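# Carry sample box into freezer rack on window bench

## Task

Pick up the sample box from the shelved bench near the door, carry it to the freezer rack on the shelved bench near the window, and push it fully into a free slot. The task fails if the rack does not stay on its bench, if any other box is not fully inside the rack at the end, if the sample box ever touches the floor, or if the robot falls or finishes tilted. Moving the parked cart, the pedal bin or the stool is allowed. At the end, release the box and back the robot away from it.

## Robot and tools

Robot: a Rainbow Robotics RB-Y1 on a two-wheel differential base with two rear casters (base 0.66 m long, 0.58 m wide, front edge 0.10 m ahead of the wheel axle). It has a folding leg (ankle, knee, hip) under a chest that can lean and turn, two 7-joint arms each with a parallel gripper, and a pan/tilt head. Cameras: head_camera (896x504), left_wrist_camera and right_wrist_camera (644x364).

Frames: the base frame sits on the floor between the drive wheels, x forward, y left, z up. Reported chest, left_hand and right_hand positions use it; a hand point is the spot between its finger pads, fingers pointing along the hand's -z and closing along its x. Printed hand positions drift from reality, more so when reaching far. base_odometry is the base frame at scene start, built from wheel turns only (slip counts as motion); heading is positive to the left, -3.142 to 3.142.

execute_actions: argument actions is a list holding one action or nothing (empty just reports state and images). cameras optionally picks which images come back (a list of names, or all; [] for none). An action may contain:
- base: exactly one relative command, measured from where the base last reported itself. translate_m is a straight drive in metres, -3 to 3, forward positive. rotate_rad is an in-place turn in radians, -3.2 to 3.2, left/counter-clockwise positive. No sideways motion. A command needing over 8.667 s is refused.
- joints: a single dict keyed by joint name, covering both arms, torso and head; each value is an absolute target (radians, or metres for grippers), not an offset. Ranges: torso_squat_rad 0 to 1.2 (higher lowers a level chest); torso_shift_rad -0.3 to 0.6 (positive pushes hips forward); torso_pitch_rad -0.2 to 1.4 (positive leans forward); torso_yaw_rad -1.5 to 1.5 (positive left). Shoulder_pitch -2.356 to 2.356 (0 arm down, negative raises it forward). left_shoulder_roll_rad 0 to 3.141 (out to the left); right_shoulder_roll_rad -3.141 to 0 (negative is out to the right). Shoulder_yaw -2.094 to 2.094, elbow -2.617 to 0.01 (negative bends), forearm_roll -3.141 to 3.141, wrist_pitch -1.57 to 1.919 (negative tips hand forward), hand_roll -2.705 to 2.705; yaw and rolls are positive leftward/counter-clockwise on both arms. Grippers left_gripper_m and right_gripper_m 0 to 0.1 m of pad gap. head_pan_rad -0.523 to 0.523, head_tilt_rad -0.35 to 1.57 (positive looks down). Joint tolerance is ±0.02, grippers ±0.004.
- speeds: caps for this action only, translate_m 0.05 to 0.4 m/s, rotate_rad 0.1 to 1.509 rad/s (defaults are the maxima).
- min_time_s: 0.1 to 8 s, a floor on each arm/head motion duration.
All parts start together and may finish at different times; no action runs past 15 s. Joints or base omitted from an action can keep driving toward an earlier target without showing it. Any unknown key or out-of-range number rejects the whole call.

Torso combos must also hold: squat + shift <= 1.52; squat - shift + pitch <= 1.57; shift + 0.5 pitch - 0.4 squat <= 0.7; shift + 0.3 pitch - 0.5 squat <= 0.39. Breaking one leaves the torso short of target with off_target.

wait: seconds 0 to 10; no new command, returns state and images. zoom_image: camera plus region [x0, y0, x1, y1] in pixels of that camera's latest full image, at most 504x504. finished_scene: scene number; ends the scene for good and reports success, so only call it once the box is in, released and the robot is clear.

Reading results: base_status and joint_status describe how the last accepted action ended. done: reached (for the base, wheels turned the full amount even if slipping). off_target: resting short, maybe still pushing. contact_stop: an arm or the torso met firm resistance, a load too heavy, or pressed an arm into something. time_out: ran too long. stopped_with_arm: torso halted because an arm hit. limit_stop_at_own_body: self-collision guard halted it before contact. After these stops the joint keeps its current spot, and a contact/time-out/arm stop halts its whole group (torso joints; each arm's seven joints). Back off first in a separate action, arms before torso. If both hands hold one object and the torso stops instantly with nothing in the way, resend every arm joint at its reported position, then the torso command. "joint command not followed" with a cause line means arm targets were withheld for an arm-to-arm collision risk; follow the hint. on_its_own lists uncommanded parts, with "held at" giving a held target. A Motor temperatures line lists each arm's joints in joint_positions order; MOTOR HOT appears from 65 °C, and at 80 °C an OVER-TEMPERATURE FAULT brakes the robot (limit_stop_at_motor_heat); resend targets afterwards.

Gripping: command a gap at least 0.005 m narrower than the object; off_target on the gripper then is expected.

Things to avoid: the base keeps driving into furniture without stopping, and a bent leg can jut past the front edge and even shove the robot backward unseen. Arms must never hit or press each other hard, fingers included. Each arm carries 3 kg at most; weight held far forward can tip the robot with no safeguard. Joint torque reaching the load limits (shoulders 64.4, elbow 33.1, wrist joints 23 N m, including held weight) freezes the robot for 10 s. Holding loads heats motors, even while you think, and the robot keeps holding its last command during your reply. Avoid drops, slams, hard pushes, knocking boxes or the rack, and letting the sample box reach the floor. Loose objects may occasionally get nudged by the scene.

Each tool is called after "Request:" as name(argument=value, ...) on one line, values as JSON.

## Session

I'll start by looking at the current state and scene.

Request:
execute_actions(actions=[])

Scene clock: 0.00 s.
Motor temperatures (°C, as the motors report them): left_arm=[30 27 29 28 32 32 35] | right_arm=[27 30 25 28 34 36 37]
base_odometry: x=+0.000 y=+0.000 heading=+0.000 (m, m, rad; odometry frame)
base_status: not commanded
joint_positions: torso_squat_rad=+0.350 torso_shift_rad=+0.000 torso_pitch_rad=+0.000 torso_yaw_rad=-0.001 left_shoulder_pitch_rad=-0.004 left_shoulder_roll_rad=+0.014 left_shoulder_yaw_rad=+0.038 left_elbow_rad=-0.098 left_forearm_roll_rad=-0.019 left_wrist_pitch_rad=+0.017 left_hand_roll_rad=+0.014 left_gripper_m=+0.099 right_shoulder_pitch_rad=+0.015 right_shoulder_roll_rad=-0.038 right_shoulder_yaw_rad=+0.024 right_elbow_rad=-0.221 right_forearm_roll_rad=-0.002 right_wrist_pitch_rad=-0.020 right_hand_roll_rad=-0.026 right_gripper_m=+0.100 head_pan_rad=+0.000 head_tilt_rad=+0.400
joint_status: not commanded
chest: x=-0.2276 y=+0.0000 z=+1.2474 quat_wxyz=(+1.000, +0.000, +0.000, +0.000) (m; base frame)
left_hand: x=-0.1810 y=+0.2326 z=+0.5642 quat_wxyz=(+0.999, +0.008, -0.042, +0.015) (m; base frame)
right_hand: x=-0.1273 y=-0.2460 z=+0.5697 quat_wxyz=(+0.993, -0.016, -0.113, -0.003) (m; base frame)
pictures: head_camera, left_wrist_camera, right_wrist_camera
Images, in order (width x height): head_camera 896x504, left_wrist_camera 644x364, right_wrist_camera 644x364.

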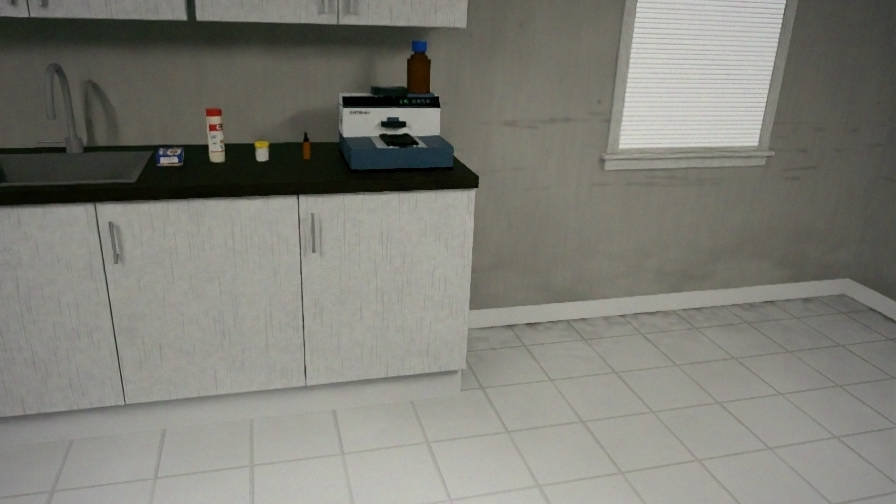

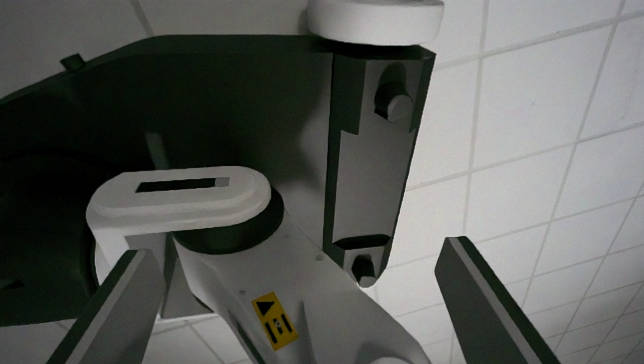

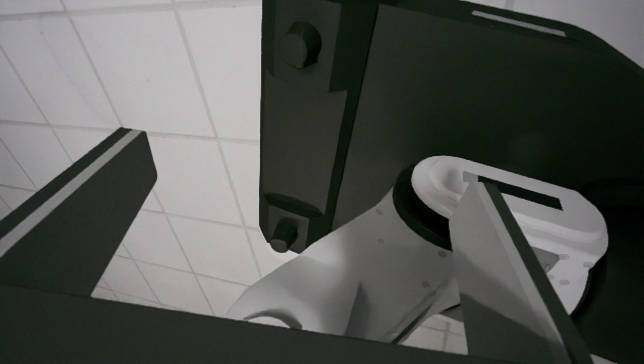

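Request:
execute_actions(actions=[{"joints": {"head_pan_rad": -0.52, "head_tilt_rad": 0.35, "torso_yaw_rad": -0.6}}], cameras=["head_camera"])

Scene clock: 1.97 s.
Motor temperatures (°C, as the motors report them): left_arm=[30 27 29 28 32 32 35] | right_arm=[27 30 25 28 34 36 37]
base_odometry: x=+0.000 y=+0.000 heading=+0.000 (m, m, rad; odometry frame)
base_status: not commanded
joint_positions: torso_squat_rad=+0.350 torso_shift_rad=+0.000 torso_pitch_rad=+0.000 torso_yaw_rad=-0.600 left_shoulder_pitch_rad=-0.004 left_shoulder_roll_rad=+0.014 left_shoulder_yaw_rad=+0.038 left_elbow_rad=-0.098 left_forearm_roll_rad=-0.019 left_wrist_pitch_rad=+0.017 left_hand_roll_rad=+0.014 left_gripper_m=+0.099 right_shoulder_pitch_rad=+0.015 right_shoulder_roll_rad=-0.038 right_shoulder_yaw_rad=+0.024 right_elbow_rad=-0.221 right_forearm_roll_rad=-0.002 right_wrist_pitch_rad=-0.020 right_hand_roll_rad=-0.026 right_gripper_m=+0.100 head_pan_rad=-0.520 head_tilt_rad=+0.350
joint_status: all done
chest: x=-0.2276 y=+0.0000 z=+1.2474 quat_wxyz=(+0.955, +0.000, +0.000, -0.296) (m; base frame)
left_hand: x=-0.0582 y=+0.1657 z=+0.5641 quat_wxyz=(+0.959, -0.005, -0.043, -0.281) (m; base frame)
right_hand: x=-0.2839 y=-0.2598 z=+0.5697 quat_wxyz=(+0.948, -0.048, -0.103, -0.296) (m; base frame)
pictures: head_camera
Images, in order (width x height): head_camera 896x504.

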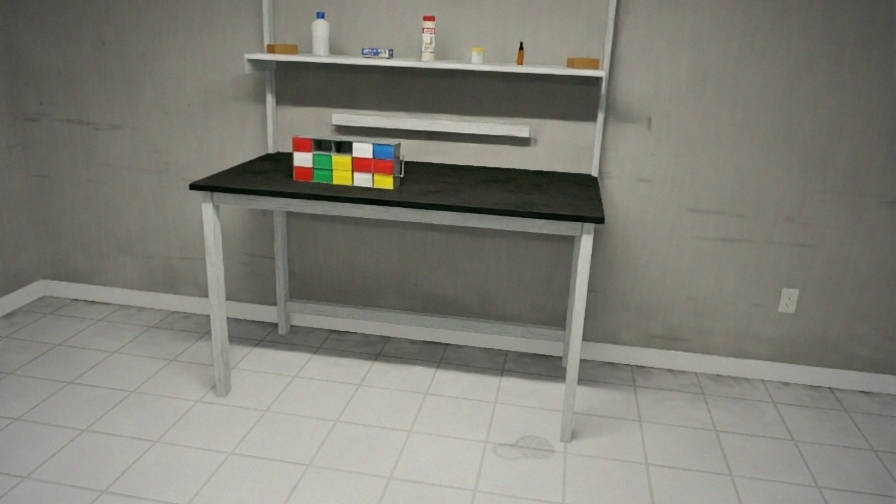

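Request:
zoom_image(camera="head_camera", region=[270, 110, 430, 210])

Region (270, 110, 430, 210) of head_camera's 896x504 image, scaled by 3.150, with more detail than that image has; it fills the top 315 rows of this view, and the rest is white.

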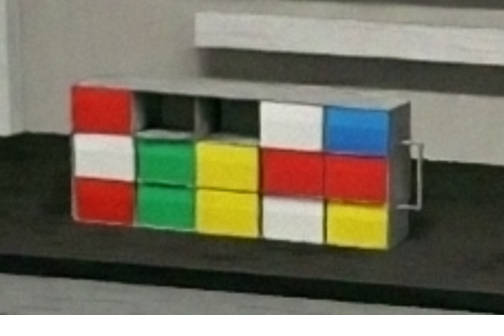

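Request:
execute_actions(actions=[{"joints": {"head_pan_rad": -0.52, "head_tilt_rad": 0.35}, "base": {"rotate_rad": -1.0}}], cameras=["head_camera"])

Scene clock: 5.27 s.
Motor temperatures (°C, as the motors report them): left_arm=[30 27 29 28 32 32 35] | right_arm=[27 30 25 28 34 36 37]
base_odometry: x=+0.000 y=+0.000 heading=-1.000 (m, m, rad; odometry frame)
base_status: done
joint_positions: torso_squat_rad=+0.350 torso_shift_rad=+0.000 torso_pitch_rad=+0.000 torso_yaw_rad=-0.600 left_shoulder_pitch_rad=-0.004 left_shoulder_roll_rad=+0.014 left_shoulder_yaw_rad=+0.038 left_elbow_rad=-0.098 left_forearm_roll_rad=-0.019 left_wrist_pitch_rad=+0.017 left_hand_roll_rad=+0.014 left_gripper_m=+0.099 right_shoulder_pitch_rad=+0.015 right_shoulder_roll_rad=-0.038 right_shoulder_yaw_rad=+0.024 right_elbow_rad=-0.221 right_forearm_roll_rad=-0.002 right_wrist_pitch_rad=-0.020 right_hand_roll_rad=-0.026 right_gripper_m=+0.100 head_pan_rad=-0.520 head_tilt_rad=+0.350
joint_status: all done
chest: x=-0.2276 y=+0.0000 z=+1.2474 quat_wxyz=(+0.955, +0.000, +0.000, -0.296) (m; base frame)
left_hand: x=-0.0582 y=+0.1657 z=+0.5641 quat_wxyz=(+0.959, -0.005, -0.043, -0.281) (m; base frame)
right_hand: x=-0.2839 y=-0.2598 z=+0.5697 quat_wxyz=(+0.948, -0.048, -0.103, -0.296) (m; base frame)
pictures: head_camera
Images, in order (width x height): head_camera 896x504.

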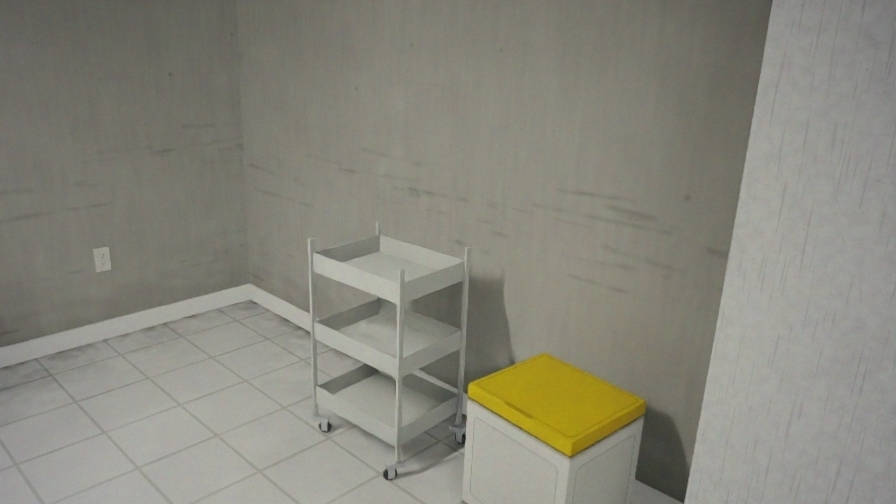

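Request:
execute_actions(actions=[{"joints": {"head_pan_rad": 0.52, "head_tilt_rad": 0.35, "torso_yaw_rad": 0.6}, "base": {"rotate_rad": 1.6}}], cameras=["head_camera"])

Scene clock: 9.53 s.
Motor temperatures (°C, as the motors report them): left_arm=[30 27 29 28 32 32 35] | right_arm=[27 30 25 28 34 36 37]
base_odometry: x=+0.000 y=+0.000 heading=+0.600 (m, m, rad; odometry frame)
base_status: done
joint_positions: torso_squat_rad=+0.350 torso_shift_rad=+0.000 torso_pitch_rad=+0.000 torso_yaw_rad=+0.600 left_shoulder_pitch_rad=-0.004 left_shoulder_roll_rad=+0.014 left_shoulder_yaw_rad=+0.038 left_elbow_rad=-0.098 left_forearm_roll_rad=-0.019 left_wrist_pitch_rad=+0.017 left_hand_roll_rad=+0.014 left_gripper_m=+0.099 right_shoulder_pitch_rad=+0.015 right_shoulder_roll_rad=-0.038 right_shoulder_yaw_rad=+0.024 right_elbow_rad=-0.221 right_forearm_roll_rad=-0.002 right_wrist_pitch_rad=-0.020 right_hand_roll_rad=-0.026 right_gripper_m=+0.100 head_pan_rad=+0.520 head_tilt_rad=+0.350
joint_status: all done
chest: x=-0.2277 y=+0.0000 z=+1.2474 quat_wxyz=(+0.955, +0.000, +0.000, +0.296) (m; base frame)
left_hand: x=-0.3206 y=+0.2185 z=+0.5643 quat_wxyz=(+0.950, +0.021, -0.038, +0.310) (m; base frame)
right_hand: x=-0.0056 y=-0.1460 z=+0.5697 quat_wxyz=(+0.950, +0.019, -0.113, +0.291) (m; base frame)
pictures: head_camera
Images, in order (width x height): head_camera 896x504.

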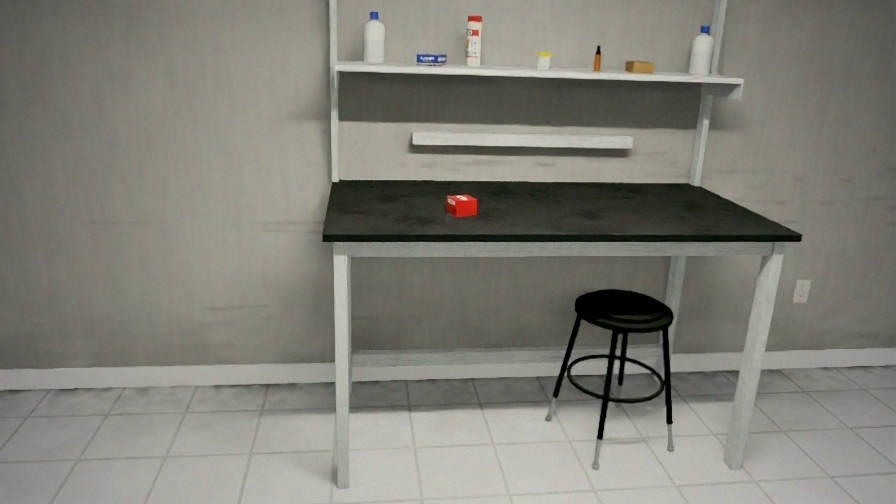

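Request:
zoom_image(camera="head_camera", region=[411, 175, 511, 245])

Region (411, 175, 511, 245) of head_camera's 896x504 image, scaled by 5.040, with more detail than that image has; it fills the top 353 rows of this view, and the rest is white.

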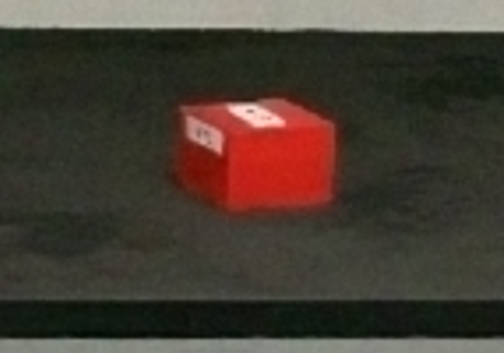

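Request:
zoom_image(camera="head_camera", region=[290, 160, 390, 260])

Request:
zoom_image(camera="head_camera", region=[290, 404, 390, 504])

Request:
zoom_image(camera="head_camera", region=[690, 170, 810, 290])

Request:
zoom_image(camera="head_camera", region=[690, 390, 790, 490])

Region (290, 160, 390, 260) of head_camera's 896x504 image, scaled by 5.040, with more detail than that image has.

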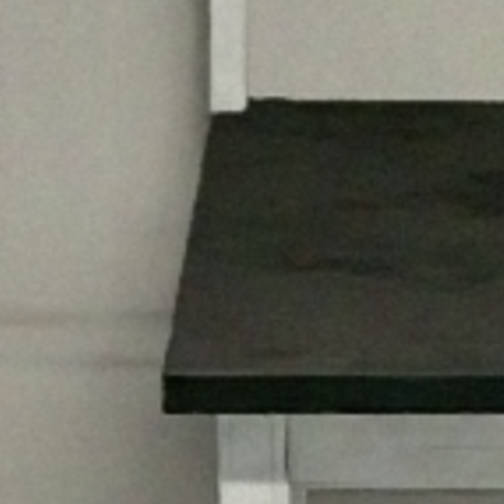

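Region (290, 404, 390, 504) of head_camera's 896x504 image, scaled by 5.040, with more detail than that image has.

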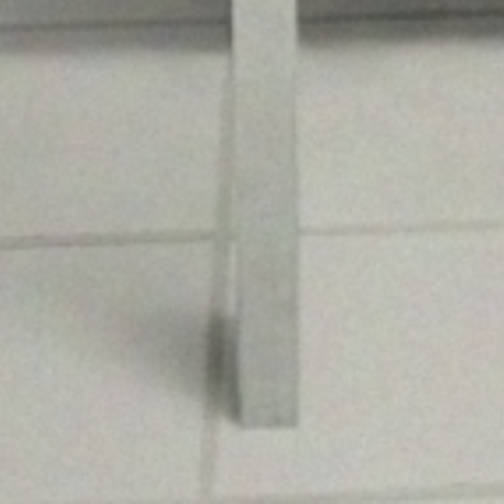

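Region (690, 170, 810, 290) of head_camera's 896x504 image, scaled by 4.200, with more detail than that image has.

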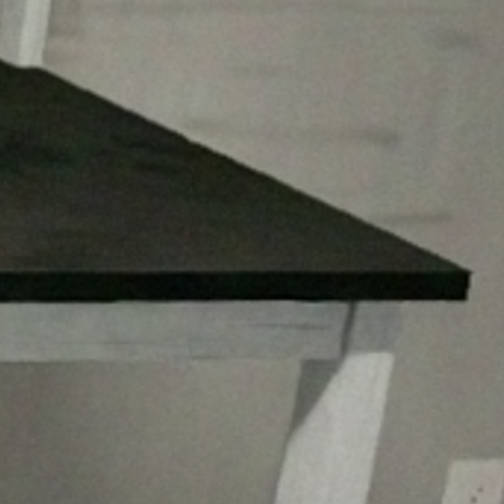

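Region (690, 390, 790, 490) of head_camera's 896x504 image, scaled by 5.040, with more detail than that image has.

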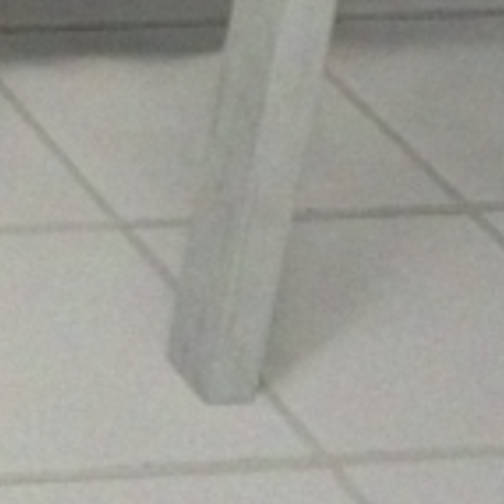

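Request:
execute_actions(actions=[{"base": {"rotate_rad": 1.184}, "joints": {"torso_yaw_rad": 0.385, "right_shoulder_pitch_rad": -0.5054, "right_shoulder_roll_rad": -0.0408, "right_shoulder_yaw_rad": -0.1664, "right_elbow_rad": -1.7427, "right_forearm_roll_rad": 0.0, "right_wrist_pitch_rad": 1.4368, "right_hand_roll_rad": 1.5708, "right_gripper_m": 0.1, "head_pan_rad": -0.385, "head_tilt_rad": 0.55}, "min_time_s": 2.8}], cameras=["head_camera", "right_wrist_camera"])

Scene clock: 22.03 s.
Motor temperatures (°C, as the motors report them): left_arm=[30 27 29 28 32 32 35] | right_arm=[28 30 25 28 34 36 37]
base_odometry: x=+0.000 y=+0.000 heading=+1.784 (m, m, rad; odometry frame)
base_status: done
joint_positions: torso_squat_rad=+0.350 torso_shift_rad=+0.000 torso_pitch_rad=+0.000 torso_yaw_rad=+0.385 left_shoulder_pitch_rad=-0.004 left_shoulder_roll_rad=+0.014 left_shoulder_yaw_rad=+0.038 left_elbow_rad=-0.098 left_forearm_roll_rad=-0.019 left_wrist_pitch_rad=+0.017 left_hand_roll_rad=+0.014 left_gripper_m=+0.099 right_shoulder_pitch_rad=-0.505 right_shoulder_roll_rad=-0.041 right_shoulder_yaw_rad=-0.166 right_elbow_rad=-1.743 right_forearm_roll_rad=+0.000 right_wrist_pitch_rad=+1.437 right_hand_roll_rad=+1.571 right_gripper_m=+0.100 head_pan_rad=-0.385 head_tilt_rad=+0.550
joint_status: all done
chest: x=-0.2277 y=-0.0001 z=+1.2474 quat_wxyz=(+0.982, +0.000, +0.000, +0.191) (m; base frame)
left_hand: x=-0.2718 y=+0.2333 z=+0.5643 quat_wxyz=(+0.978, +0.016, -0.040, +0.206) (m; base frame)
right_hand: x=+0.3556 y=-0.0008 z=+1.0642 quat_wxyz=(+0.516, -0.213, -0.318, +0.766) (m; base frame)
pictures: head_camera, right_wrist_camera
Images, in order (width x height): head_camera 896x504, right_wrist_camera 644x364.

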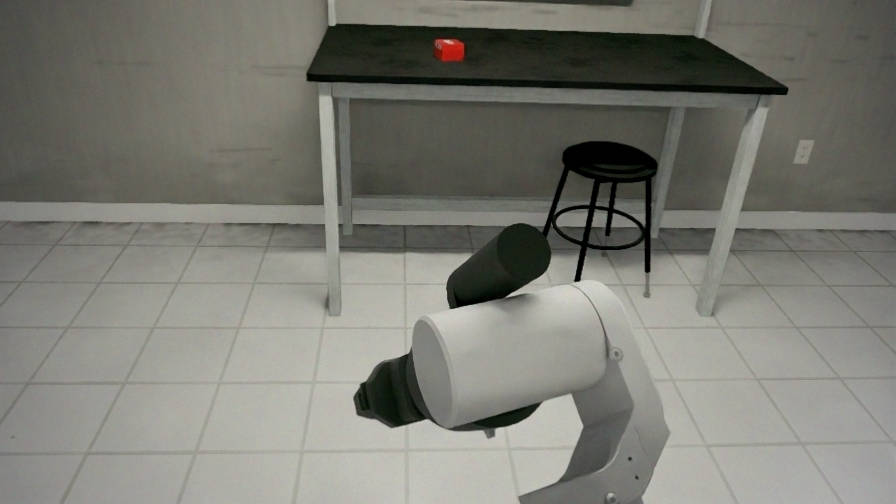

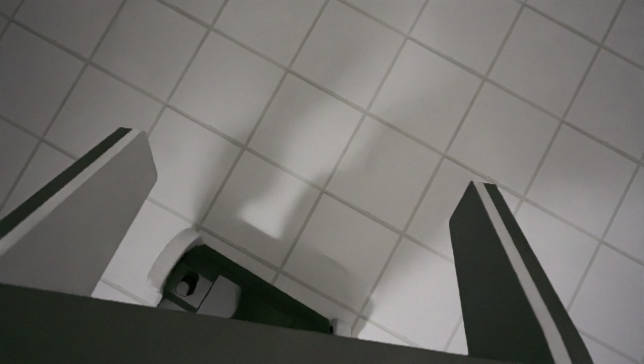

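Request:
execute_actions(actions=[{"base": {"rotate_rad": -0.143}, "joints": {"torso_yaw_rad": 0.0, "head_pan_rad": 0.0, "head_tilt_rad": 0.35, "right_wrist_pitch_rad": 0.75}}], cameras=["head_camera", "left_wrist_camera"])

Scene clock: 28.40 s.
Motor temperatures (°C, as the motors report them): left_arm=[30 27 29 28 32 32 35] | right_arm=[28 30 25 28 34 36 37]
base_odometry: x=+0.000 y=+0.000 heading=+1.641 (m, m, rad; odometry frame)
base_status: done
joint_positions: torso_squat_rad=+0.350 torso_shift_rad=+0.000 torso_pitch_rad=+0.000 torso_yaw_rad=+0.000 left_shoulder_pitch_rad=-0.004 left_shoulder_roll_rad=+0.014 left_shoulder_yaw_rad=+0.038 left_elbow_rad=-0.098 left_forearm_roll_rad=-0.019 left_wrist_pitch_rad=+0.017 left_hand_roll_rad=+0.014 left_gripper_m=+0.099 right_shoulder_pitch_rad=-0.505 right_shoulder_roll_rad=-0.041 right_shoulder_yaw_rad=-0.166 right_elbow_rad=-1.743 right_forearm_roll_rad=+0.000 right_wrist_pitch_rad=+0.750 right_hand_roll_rad=+1.571 right_gripper_m=+0.100 head_pan_rad=+0.000 head_tilt_rad=+0.350
joint_status: all done
chest: x=-0.2276 y=+0.0000 z=+1.2474 quat_wxyz=(+1.000, +0.000, +0.000, +0.000) (m; base frame)
left_hand: x=-0.1812 y=+0.2327 z=+0.5642 quat_wxyz=(+0.999, +0.008, -0.042, +0.015) (m; base frame)
right_hand: x=+0.3790 y=-0.2201 z=+1.2044 quat_wxyz=(+0.524, -0.475, -0.475, +0.524) (m; base frame)
pictures: head_camera, left_wrist_camera
Images, in order (width x height): head_camera 896x504, left_wrist_camera 644x364.

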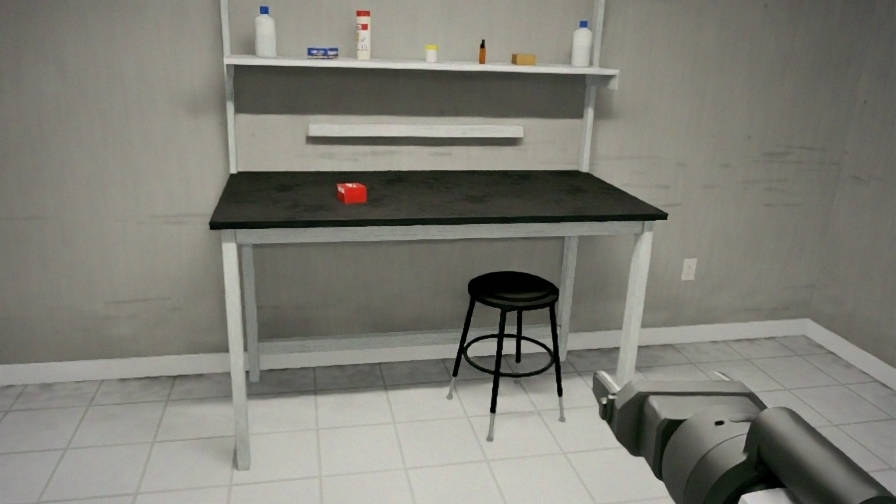

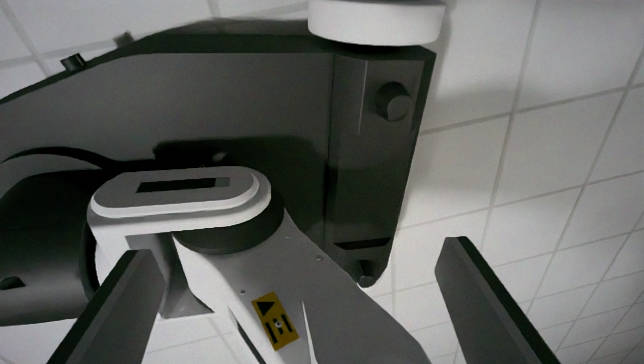

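Request:
zoom_image(camera="head_camera", region=[570, 340, 896, 504])

Request:
zoom_image(camera="head_camera", region=[290, 0, 550, 230])

Request:
zoom_image(camera="left_wrist_camera", region=[60, 200, 560, 364])

Region (570, 340, 896, 504) of head_camera's 896x504 image, scaled by 1.546, with more detail than that image has; it fills the top 254 rows of this view, and the rest is white.

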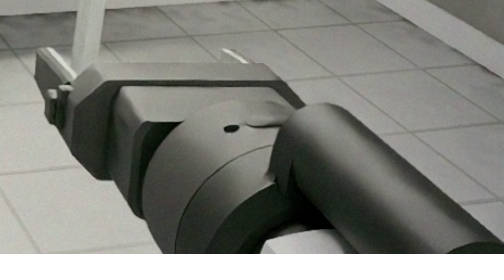

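Region (290, 0, 550, 230) of head_camera's 896x504 image, scaled by 1.938, with more detail than that image has; it fills the top 446 rows of this view, and the rest is white.

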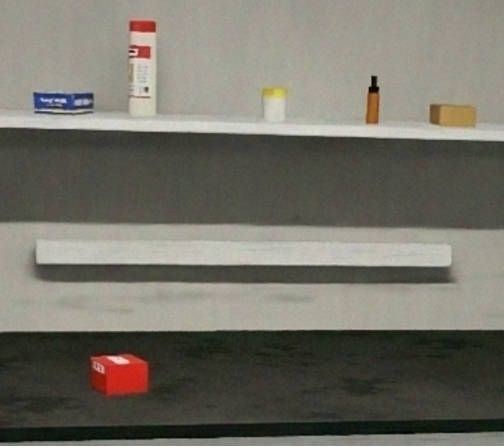

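Region (60, 200, 560, 364) of left_wrist_camera's 644x364 image, scaled by 1.008, with more detail than that image has; it fills the top 165 rows of this view, and the rest is white.

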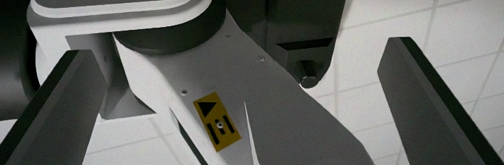

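Request:
execute_actions(actions=[{"base": {"translate_m": 1.85}, "joints": {"torso_squat_rad": 0.5, "left_shoulder_pitch_rad": -0.3715, "left_shoulder_roll_rad": 0.0221, "left_shoulder_yaw_rad": 0.1245, "left_elbow_rad": -1.7551, "left_forearm_roll_rad": -0.4949, "left_wrist_pitch_rad": 1.1727, "left_hand_roll_rad": -1.0796, "left_gripper_m": 0.1, "right_shoulder_pitch_rad": 0.015, "right_shoulder_roll_rad": -0.05, "right_shoulder_yaw_rad": 0.0, "right_elbow_rad": -0.15, "right_forearm_roll_rad": 0.0, "right_wrist_pitch_rad": 0.0, "right_hand_roll_rad": 0.0}, "min_time_s": 2.8}], cameras=["head_camera", "left_wrist_camera"])

Scene clock: 34.97 s.
Motor temperatures (°C, as the motors report them): left_arm=[30 27 29 28 32 32 35] | right_arm=[28 30 25 28 34 36 37]
base_odometry: x=-0.131 y=+1.845 heading=+1.642 (m, m, rad; odometry frame)
base_status: done
joint_positions: torso_squat_rad=+0.500 torso_shift_rad=+0.000 torso_pitch_rad=+0.000 torso_yaw_rad=+0.000 left_shoulder_pitch_rad=-0.372 left_shoulder_roll_rad=+0.022 left_shoulder_yaw_rad=+0.124 left_elbow_rad=-1.755 left_forearm_roll_rad=-0.495 left_wrist_pitch_rad=+1.173 left_hand_roll_rad=-1.080 left_gripper_m=+0.099 right_shoulder_pitch_rad=+0.015 right_shoulder_roll_rad=-0.050 right_shoulder_yaw_rad=+0.000 right_elbow_rad=-0.150 right_forearm_roll_rad=+0.000 right_wrist_pitch_rad=+0.000 right_hand_roll_rad=+0.000 right_gripper_m=+0.100 head_pan_rad=+0.000 head_tilt_rad=+0.350
joint_status: all done
chest: x=-0.2276 y=+0.0000 z=+1.2042 quat_wxyz=(+1.000, +0.000, +0.000, +0.000) (m; base frame)
left_hand: x=+0.3047 y=+0.3209 z=+1.0244 quat_wxyz=(+0.751, +0.434, -0.248, -0.431) (m; base frame)
right_hand: x=-0.1658 y=-0.2579 z=+0.5223 quat_wxyz=(+0.997, -0.025, -0.068, -0.001) (m; base frame)
pictures: head_camera, left_wrist_camera
Images, in order (width x height): head_camera 896x504, left_wrist_camera 644x364.

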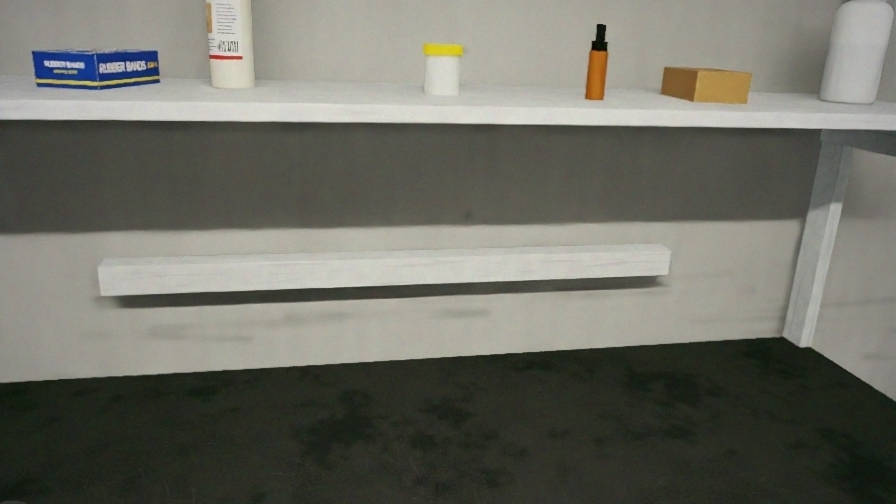

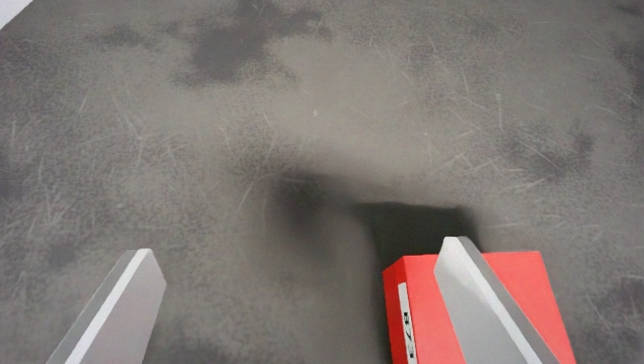

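Request:
zoom_image(camera="left_wrist_camera", region=[360, 200, 600, 364])

Request:
zoom_image(camera="left_wrist_camera", region=[30, 200, 270, 364])

Region (360, 200, 600, 364) of left_wrist_camera's 644x364 image, scaled by 2.100, with more detail than that image has; it fills the top 344 rows of this view, and the rest is white.

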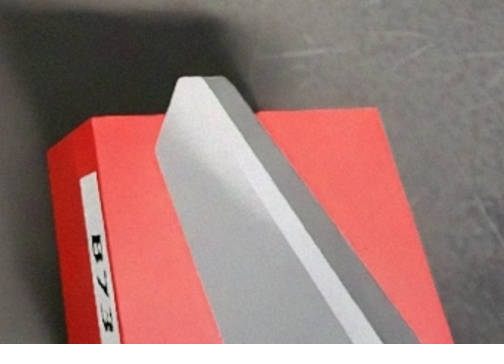

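Region (30, 200, 270, 364) of left_wrist_camera's 644x364 image, scaled by 2.100, with more detail than that image has; it fills the top 344 rows of this view, and the rest is white.

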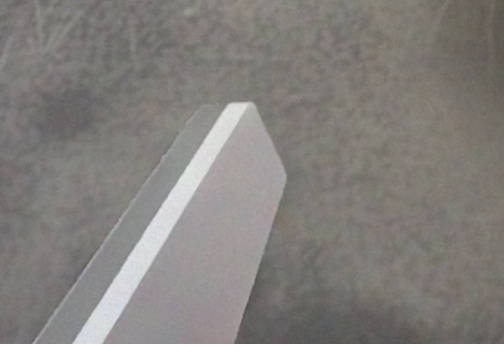

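Request:
execute_actions(actions=[{"base": {"translate_m": -0.036}, "joints": {"torso_squat_rad": 0.57, "torso_yaw_rad": -0.242, "left_forearm_roll_rad": -0.659, "left_wrist_pitch_rad": 1.2724, "left_hand_roll_rad": -0.9171, "head_pan_rad": 0.52, "head_tilt_rad": 0.75}}], cameras=["head_camera", "left_wrist_camera"])

Scene clock: 38.77 s.
Motor temperatures (°C, as the motors report them): left_arm=[30 27 29 28 32 32 35] | right_arm=[28 30 25 28 34 36 37]
base_odometry: x=-0.129 y=+1.810 heading=+1.642 (m, m, rad; odometry frame)
base_status: done
joint_positions: torso_squat_rad=+0.570 torso_shift_rad=+0.000 torso_pitch_rad=+0.000 torso_yaw_rad=-0.242 left_shoulder_pitch_rad=-0.372 left_shoulder_roll_rad=+0.022 left_shoulder_yaw_rad=+0.124 left_elbow_rad=-1.755 left_forearm_roll_rad=-0.659 left_wrist_pitch_rad=+1.272 left_hand_roll_rad=-0.917 left_gripper_m=+0.099 right_shoulder_pitch_rad=+0.015 right_shoulder_roll_rad=-0.050 right_shoulder_yaw_rad=+0.000 right_elbow_rad=-0.150 right_forearm_roll_rad=+0.000 right_wrist_pitch_rad=+0.000 right_hand_roll_rad=+0.000 right_gripper_m=+0.100 head_pan_rad=+0.520 head_tilt_rad=+0.750
joint_status: all done
chest: x=-0.2277 y=-0.0001 z=+1.1793 quat_wxyz=(+0.993, +0.000, +0.000, -0.121) (m; base frame)
left_hand: x=+0.3498 y=+0.2231 z=+0.9995 quat_wxyz=(+0.745, +0.430, -0.255, -0.442) (m; base frame)
right_hand: x=-0.2295 y=-0.2653 z=+0.4974 quat_wxyz=(+0.990, -0.033, -0.064, -0.121) (m; base frame)
pictures: head_camera, left_wrist_camera
Images, in order (width x height): head_camera 896x504, left_wrist_camera 644x364.

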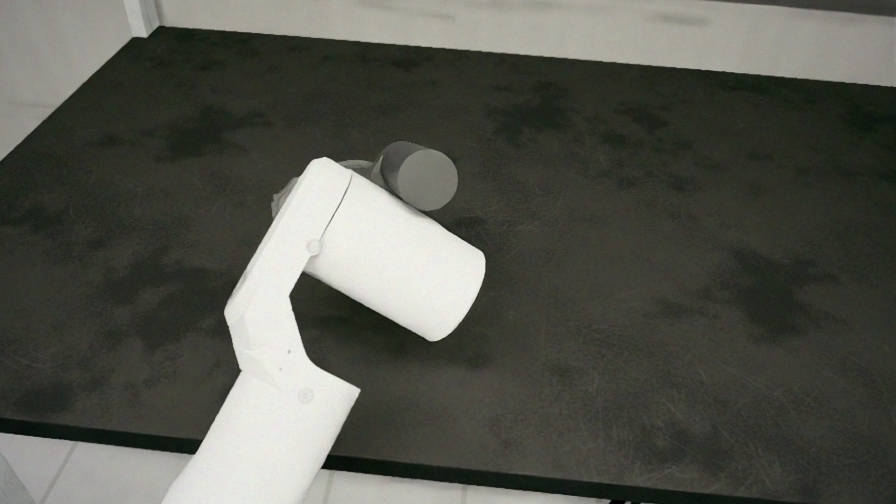

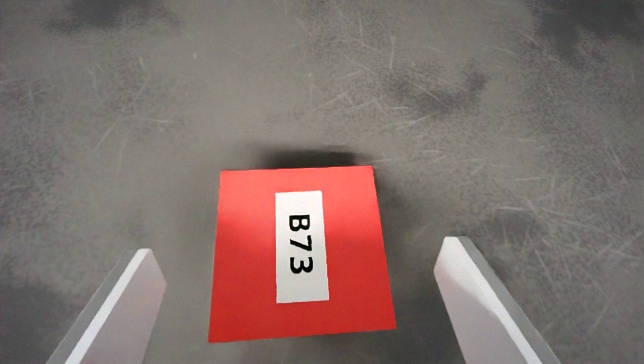

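Request:
zoom_image(camera="left_wrist_camera", region=[190, 150, 420, 364])

Region (190, 150, 420, 364) of left_wrist_camera's 644x364 image, scaled by 2.191, with more detail than that image has; it fills the top 469 rows of this view, and the rest is white.

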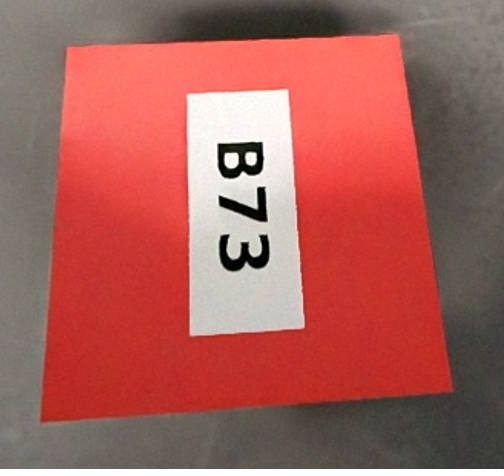

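Request:
execute_actions(actions=[{"joints": {"torso_squat_rad": 0.709}}], cameras=["left_wrist_camera"])

Scene clock: 40.73 s.
Motor temperatures (°C, as the motors report them): left_arm=[30 27 29 28 32 32 35] | right_arm=[28 30 25 28 34 36 37]
base_odometry: x=-0.129 y=+1.810 heading=+1.642 (m, m, rad; odometry frame)
base_status: not commanded
joint_positions: torso_squat_rad=+0.709 torso_shift_rad=+0.000 torso_pitch_rad=+0.000 torso_yaw_rad=-0.242 left_shoulder_pitch_rad=-0.372 left_shoulder_roll_rad=+0.022 left_shoulder_yaw_rad=+0.124 left_elbow_rad=-1.755 left_forearm_roll_rad=-0.659 left_wrist_pitch_rad=+1.272 left_hand_roll_rad=-0.917 left_gripper_m=+0.099 right_shoulder_pitch_rad=+0.015 right_shoulder_roll_rad=-0.050 right_shoulder_yaw_rad=+0.000 right_elbow_rad=-0.150 right_forearm_roll_rad=+0.000 right_wrist_pitch_rad=+0.000 right_hand_roll_rad=+0.000 right_gripper_m=+0.100 head_pan_rad=+0.520 head_tilt_rad=+0.750
joint_status: all done
chest: x=-0.2277 y=-0.0001 z=+1.1212 quat_wxyz=(+0.993, +0.000, +0.000, -0.121) (m; base frame)
left_hand: x=+0.3497 y=+0.2231 z=+0.9415 quat_wxyz=(+0.745, +0.430, -0.255, -0.442) (m; base frame)
right_hand: x=-0.2295 y=-0.2653 z=+0.4393 quat_wxyz=(+0.990, -0.033, -0.064, -0.121) (m; base frame)
pictures: left_wrist_camera
Images, in order (width x height): left_wrist_camera 644x364.

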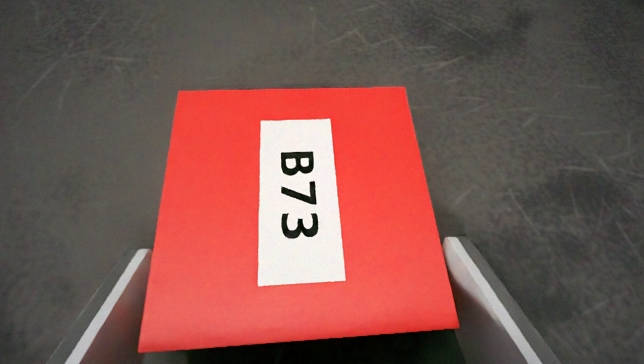

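Request:
execute_actions(actions=[{"joints": {"left_gripper_m": 0.062}}], cameras=["left_wrist_camera"])

Scene clock: 41.73 s.
Motor temperatures (°C, as the motors report them): left_arm=[30 27 29 28 32 32 35] | right_arm=[28 30 25 28 34 36 37]
base_odometry: x=-0.129 y=+1.810 heading=+1.642 (m, m, rad; odometry frame)
base_status: not commanded
joint_positions: torso_squat_rad=+0.709 torso_shift_rad=+0.000 torso_pitch_rad=+0.000 torso_yaw_rad=-0.242 left_shoulder_pitch_rad=-0.372 left_shoulder_roll_rad=+0.022 left_shoulder_yaw_rad=+0.124 left_elbow_rad=-1.755 left_forearm_roll_rad=-0.659 left_wrist_pitch_rad=+1.272 left_hand_roll_rad=-0.917 left_gripper_m=+0.075 right_shoulder_pitch_rad=+0.015 right_shoulder_roll_rad=-0.050 right_shoulder_yaw_rad=+0.000 right_elbow_rad=-0.150 right_forearm_roll_rad=+0.000 right_wrist_pitch_rad=+0.000 right_hand_roll_rad=+0.000 right_gripper_m=+0.100 head_pan_rad=+0.520 head_tilt_rad=+0.750
joint_status: left_gripper_m off_target (ended at +0.075, target +0.062)
chest: x=-0.2277 y=-0.0001 z=+1.1212 quat_wxyz=(+0.993, +0.000, +0.000, -0.121) (m; base frame)
left_hand: x=+0.3497 y=+0.2231 z=+0.9415 quat_wxyz=(+0.745, +0.430, -0.255, -0.442) (m; base frame)
right_hand: x=-0.2295 y=-0.2653 z=+0.4393 quat_wxyz=(+0.990, -0.033, -0.064, -0.121) (m; base frame)
pictures: left_wrist_camera
Images, in order (width x height): left_wrist_camera 644x364.

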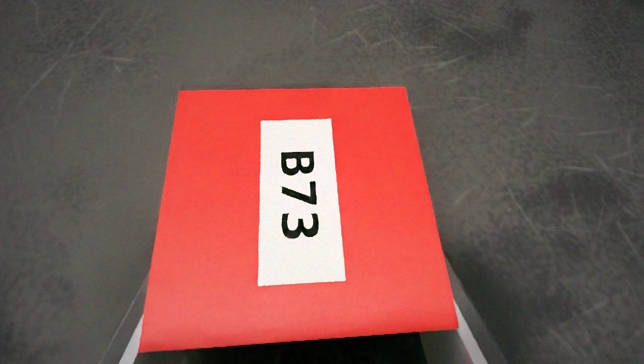

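Request:
execute_actions(actions=[{"base": {"rotate_rad": 0.252}, "joints": {"torso_squat_rad": 0.392}}], cameras=["left_wrist_camera"])

Scene clock: 45.53 s.
Motor temperatures (°C, as the motors report them): left_arm=[30 27 29 28 32 32 35] | right_arm=[28 30 25 28 34 36 37]
base_odometry: x=-0.129 y=+1.810 heading=+1.893 (m, m, rad; odometry frame)
base_status: done
joint_positions: torso_squat_rad=+0.392 torso_shift_rad=+0.000 torso_pitch_rad=+0.000 torso_yaw_rad=-0.242 left_shoulder_pitch_rad=-0.372 left_shoulder_roll_rad=+0.022 left_shoulder_yaw_rad=+0.124 left_elbow_rad=-1.755 left_forearm_roll_rad=-0.659 left_wrist_pitch_rad=+1.272 left_hand_roll_rad=-0.917 left_gripper_m=+0.075 right_shoulder_pitch_rad=+0.015 right_shoulder_roll_rad=-0.050 right_shoulder_yaw_rad=+0.000 right_elbow_rad=-0.150 right_forearm_roll_rad=+0.000 right_wrist_pitch_rad=+0.000 right_hand_roll_rad=+0.000 right_gripper_m=+0.100 head_pan_rad=+0.520 head_tilt_rad=+0.750
joint_status: all done
chest: x=-0.2276 y=-0.0001 z=+1.2368 quat_wxyz=(+0.993, +0.000, +0.000, -0.121) (m; base frame)
left_hand: x=+0.3498 y=+0.2231 z=+1.0569 quat_wxyz=(+0.745, +0.430, -0.255, -0.442) (m; base frame)
right_hand: x=-0.2295 y=-0.2653 z=+0.5549 quat_wxyz=(+0.990, -0.033, -0.064, -0.121) (m; base frame)
pictures: left_wrist_camera
Images, in order (width x height): left_wrist_camera 644x364.

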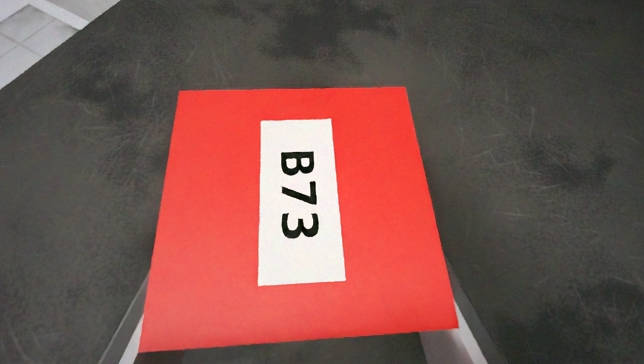

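Request:
execute_actions(actions=[{"base": {"translate_m": -2.95}, "joints": {"torso_yaw_rad": 0.0, "left_forearm_roll_rad": 0.0, "left_wrist_pitch_rad": 1.0589, "left_hand_roll_rad": -1.5708, "head_pan_rad": 0.4, "head_tilt_rad": 0.75}, "min_time_s": 4}], cameras=["head_camera", "left_wrist_camera"])

Scene clock: 54.70 s.
Motor temperatures (°C, as the motors report them): left_arm=[30 27 29 28 32 32 35] | right_arm=[28 30 25 28 34 36 37]
base_odometry: x=+0.809 y=-0.988 heading=+1.895 (m, m, rad; odometry frame)
base_status: done
joint_positions: torso_squat_rad=+0.392 torso_shift_rad=+0.000 torso_pitch_rad=+0.000 torso_yaw_rad=+0.000 left_shoulder_pitch_rad=-0.372 left_shoulder_roll_rad=+0.022 left_shoulder_yaw_rad=+0.125 left_elbow_rad=-1.755 left_forearm_roll_rad=+0.000 left_wrist_pitch_rad=+1.059 left_hand_roll_rad=-1.571 left_gripper_m=+0.075 right_shoulder_pitch_rad=+0.015 right_shoulder_roll_rad=-0.050 right_shoulder_yaw_rad=+0.000 right_elbow_rad=-0.150 right_forearm_roll_rad=+0.000 right_wrist_pitch_rad=+0.000 right_hand_roll_rad=+0.000 right_gripper_m=+0.100 head_pan_rad=+0.400 head_tilt_rad=+0.750
joint_status: all done
chest: x=-0.2276 y=+0.0000 z=+1.2368 quat_wxyz=(+1.000, +0.000, +0.000, +0.000) (m; base frame)
left_hand: x=+0.3320 y=+0.2202 z=+1.0570 quat_wxyz=(+0.612, +0.354, -0.353, -0.613) (m; base frame)
right_hand: x=-0.1657 y=-0.2579 z=+0.5549 quat_wxyz=(+0.997, -0.025, -0.068, -0.001) (m; base frame)
pictures: head_camera, left_wrist_camera
Images, in order (width x height): head_camera 896x504, left_wrist_camera 644x364.

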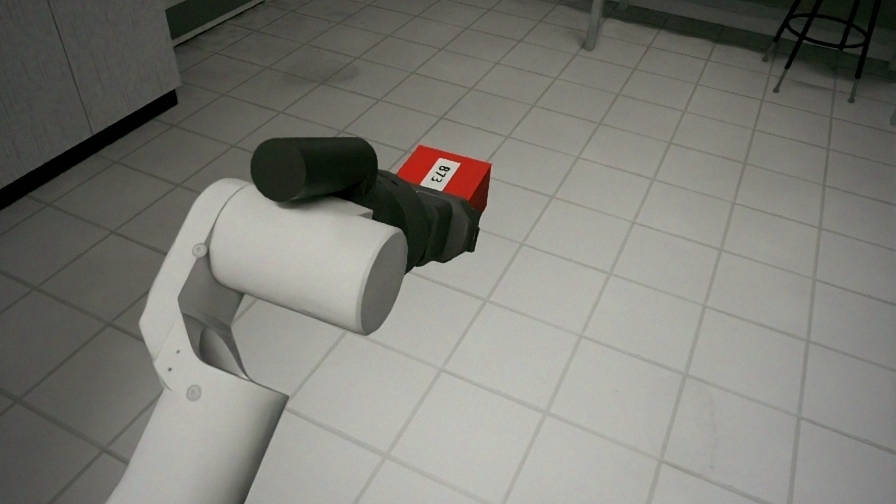

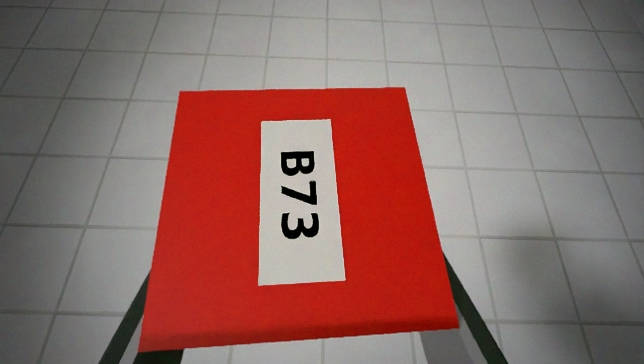

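Request:
zoom_image(camera="left_wrist_camera", region=[0, 0, 252, 252])

Request:
zoom_image(camera="left_wrist_camera", region=[392, 0, 644, 252])

Request:
zoom_image(camera="left_wrist_camera", region=[0, 200, 252, 364])

Request:
zoom_image(camera="left_wrist_camera", region=[392, 200, 644, 364])

Region (0, 0, 252, 252) of left_wrist_camera's 644x364 image, scaled by 2.000, with more detail than that image has.

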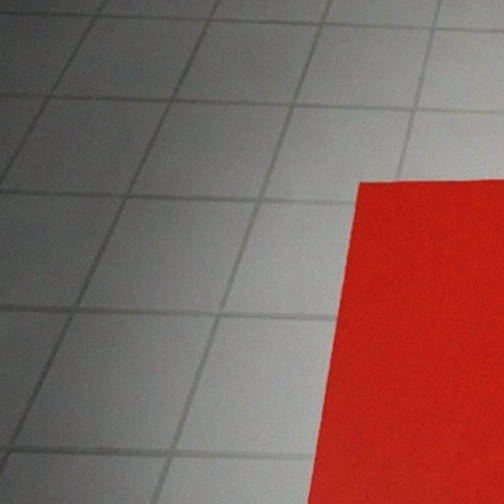

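Region (392, 0, 644, 252) of left_wrist_camera's 644x364 image, scaled by 2.000, with more detail than that image has.

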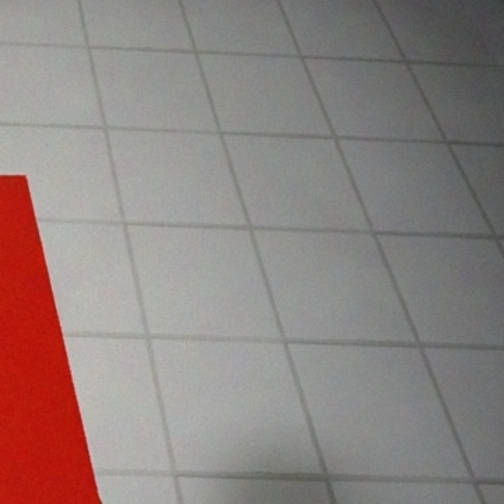

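Region (0, 200, 252, 364) of left_wrist_camera's 644x364 image, scaled by 2.000, with more detail than that image has; it fills the top 328 rows of this view, and the rest is white.

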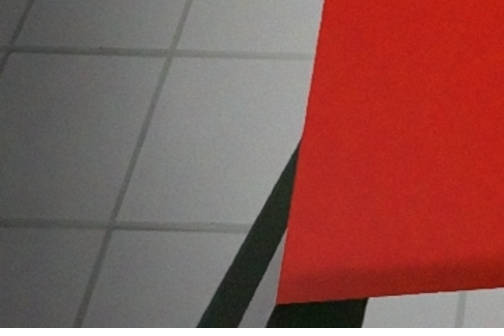

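Region (392, 200, 644, 364) of left_wrist_camera's 644x364 image, scaled by 2.000, with more detail than that image has; it fills the top 328 rows of this view, and the rest is white.

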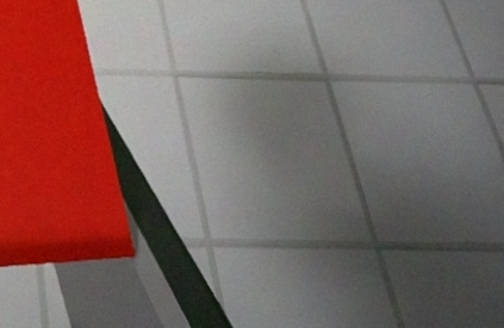

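Request:
execute_actions(actions=[{"base": {"rotate_rad": 2.973}, "joints": {"left_forearm_roll_rad": 0.008, "left_hand_roll_rad": -1.5628, "head_pan_rad": 0.0, "head_tilt_rad": 0.35}, "min_time_s": 1.5}], cameras=["head_camera", "left_wrist_camera"])

Scene clock: 60.90 s.
Motor temperatures (°C, as the motors report them): left_arm=[30 27 29 28 32 32 35] | right_arm=[28 30 25 28 34 36 37]
base_odometry: x=+0.809 y=-0.988 heading=-1.416 (m, m, rad; odometry frame)
base_status: done
joint_positions: torso_squat_rad=+0.392 torso_shift_rad=+0.000 torso_pitch_rad=+0.000 torso_yaw_rad=+0.000 left_shoulder_pitch_rad=-0.372 left_shoulder_roll_rad=+0.022 left_shoulder_yaw_rad=+0.125 left_elbow_rad=-1.755 left_forearm_roll_rad=+0.008 left_wrist_pitch_rad=+1.059 left_hand_roll_rad=-1.563 left_gripper_m=+0.075 right_shoulder_pitch_rad=+0.015 right_shoulder_roll_rad=-0.050 right_shoulder_yaw_rad=+0.000 right_elbow_rad=-0.150 right_forearm_roll_rad=+0.000 right_wrist_pitch_rad=+0.000 right_hand_roll_rad=+0.000 right_gripper_m=+0.100 head_pan_rad=+0.000 head_tilt_rad=+0.350
joint_status: all done
chest: x=-0.2277 y=+0.0000 z=+1.2368 quat_wxyz=(+1.000, +0.000, +0.000, +0.000) (m; base frame)
left_hand: x=+0.3319 y=+0.2185 z=+1.0570 quat_wxyz=(+0.615, +0.349, -0.357, -0.610) (m; base frame)
right_hand: x=-0.1658 y=-0.2580 z=+0.5549 quat_wxyz=(+0.997, -0.025, -0.068, -0.001) (m; base frame)
pictures: head_camera, left_wrist_camera
Images, in order (width x height): head_camera 896x504, left_wrist_camera 644x364.

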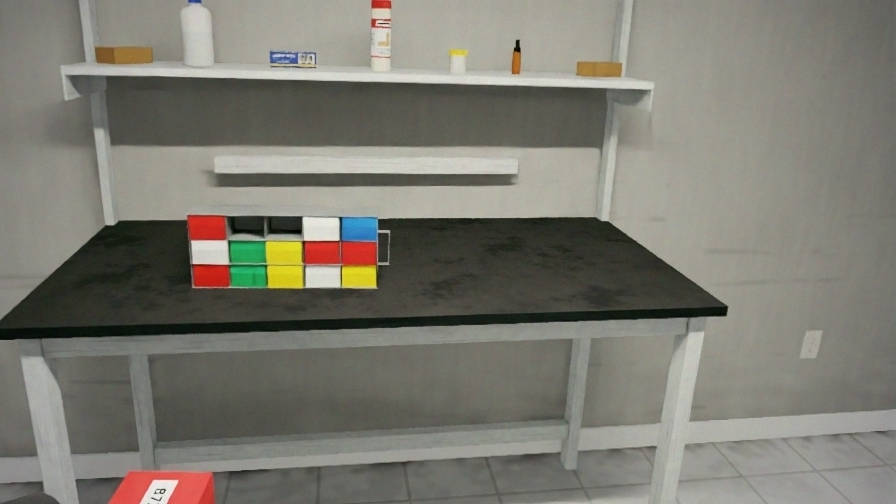

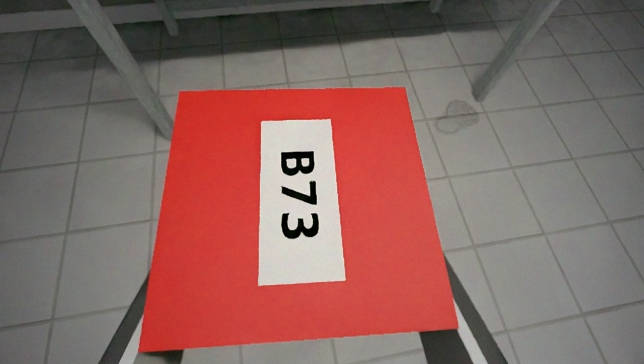

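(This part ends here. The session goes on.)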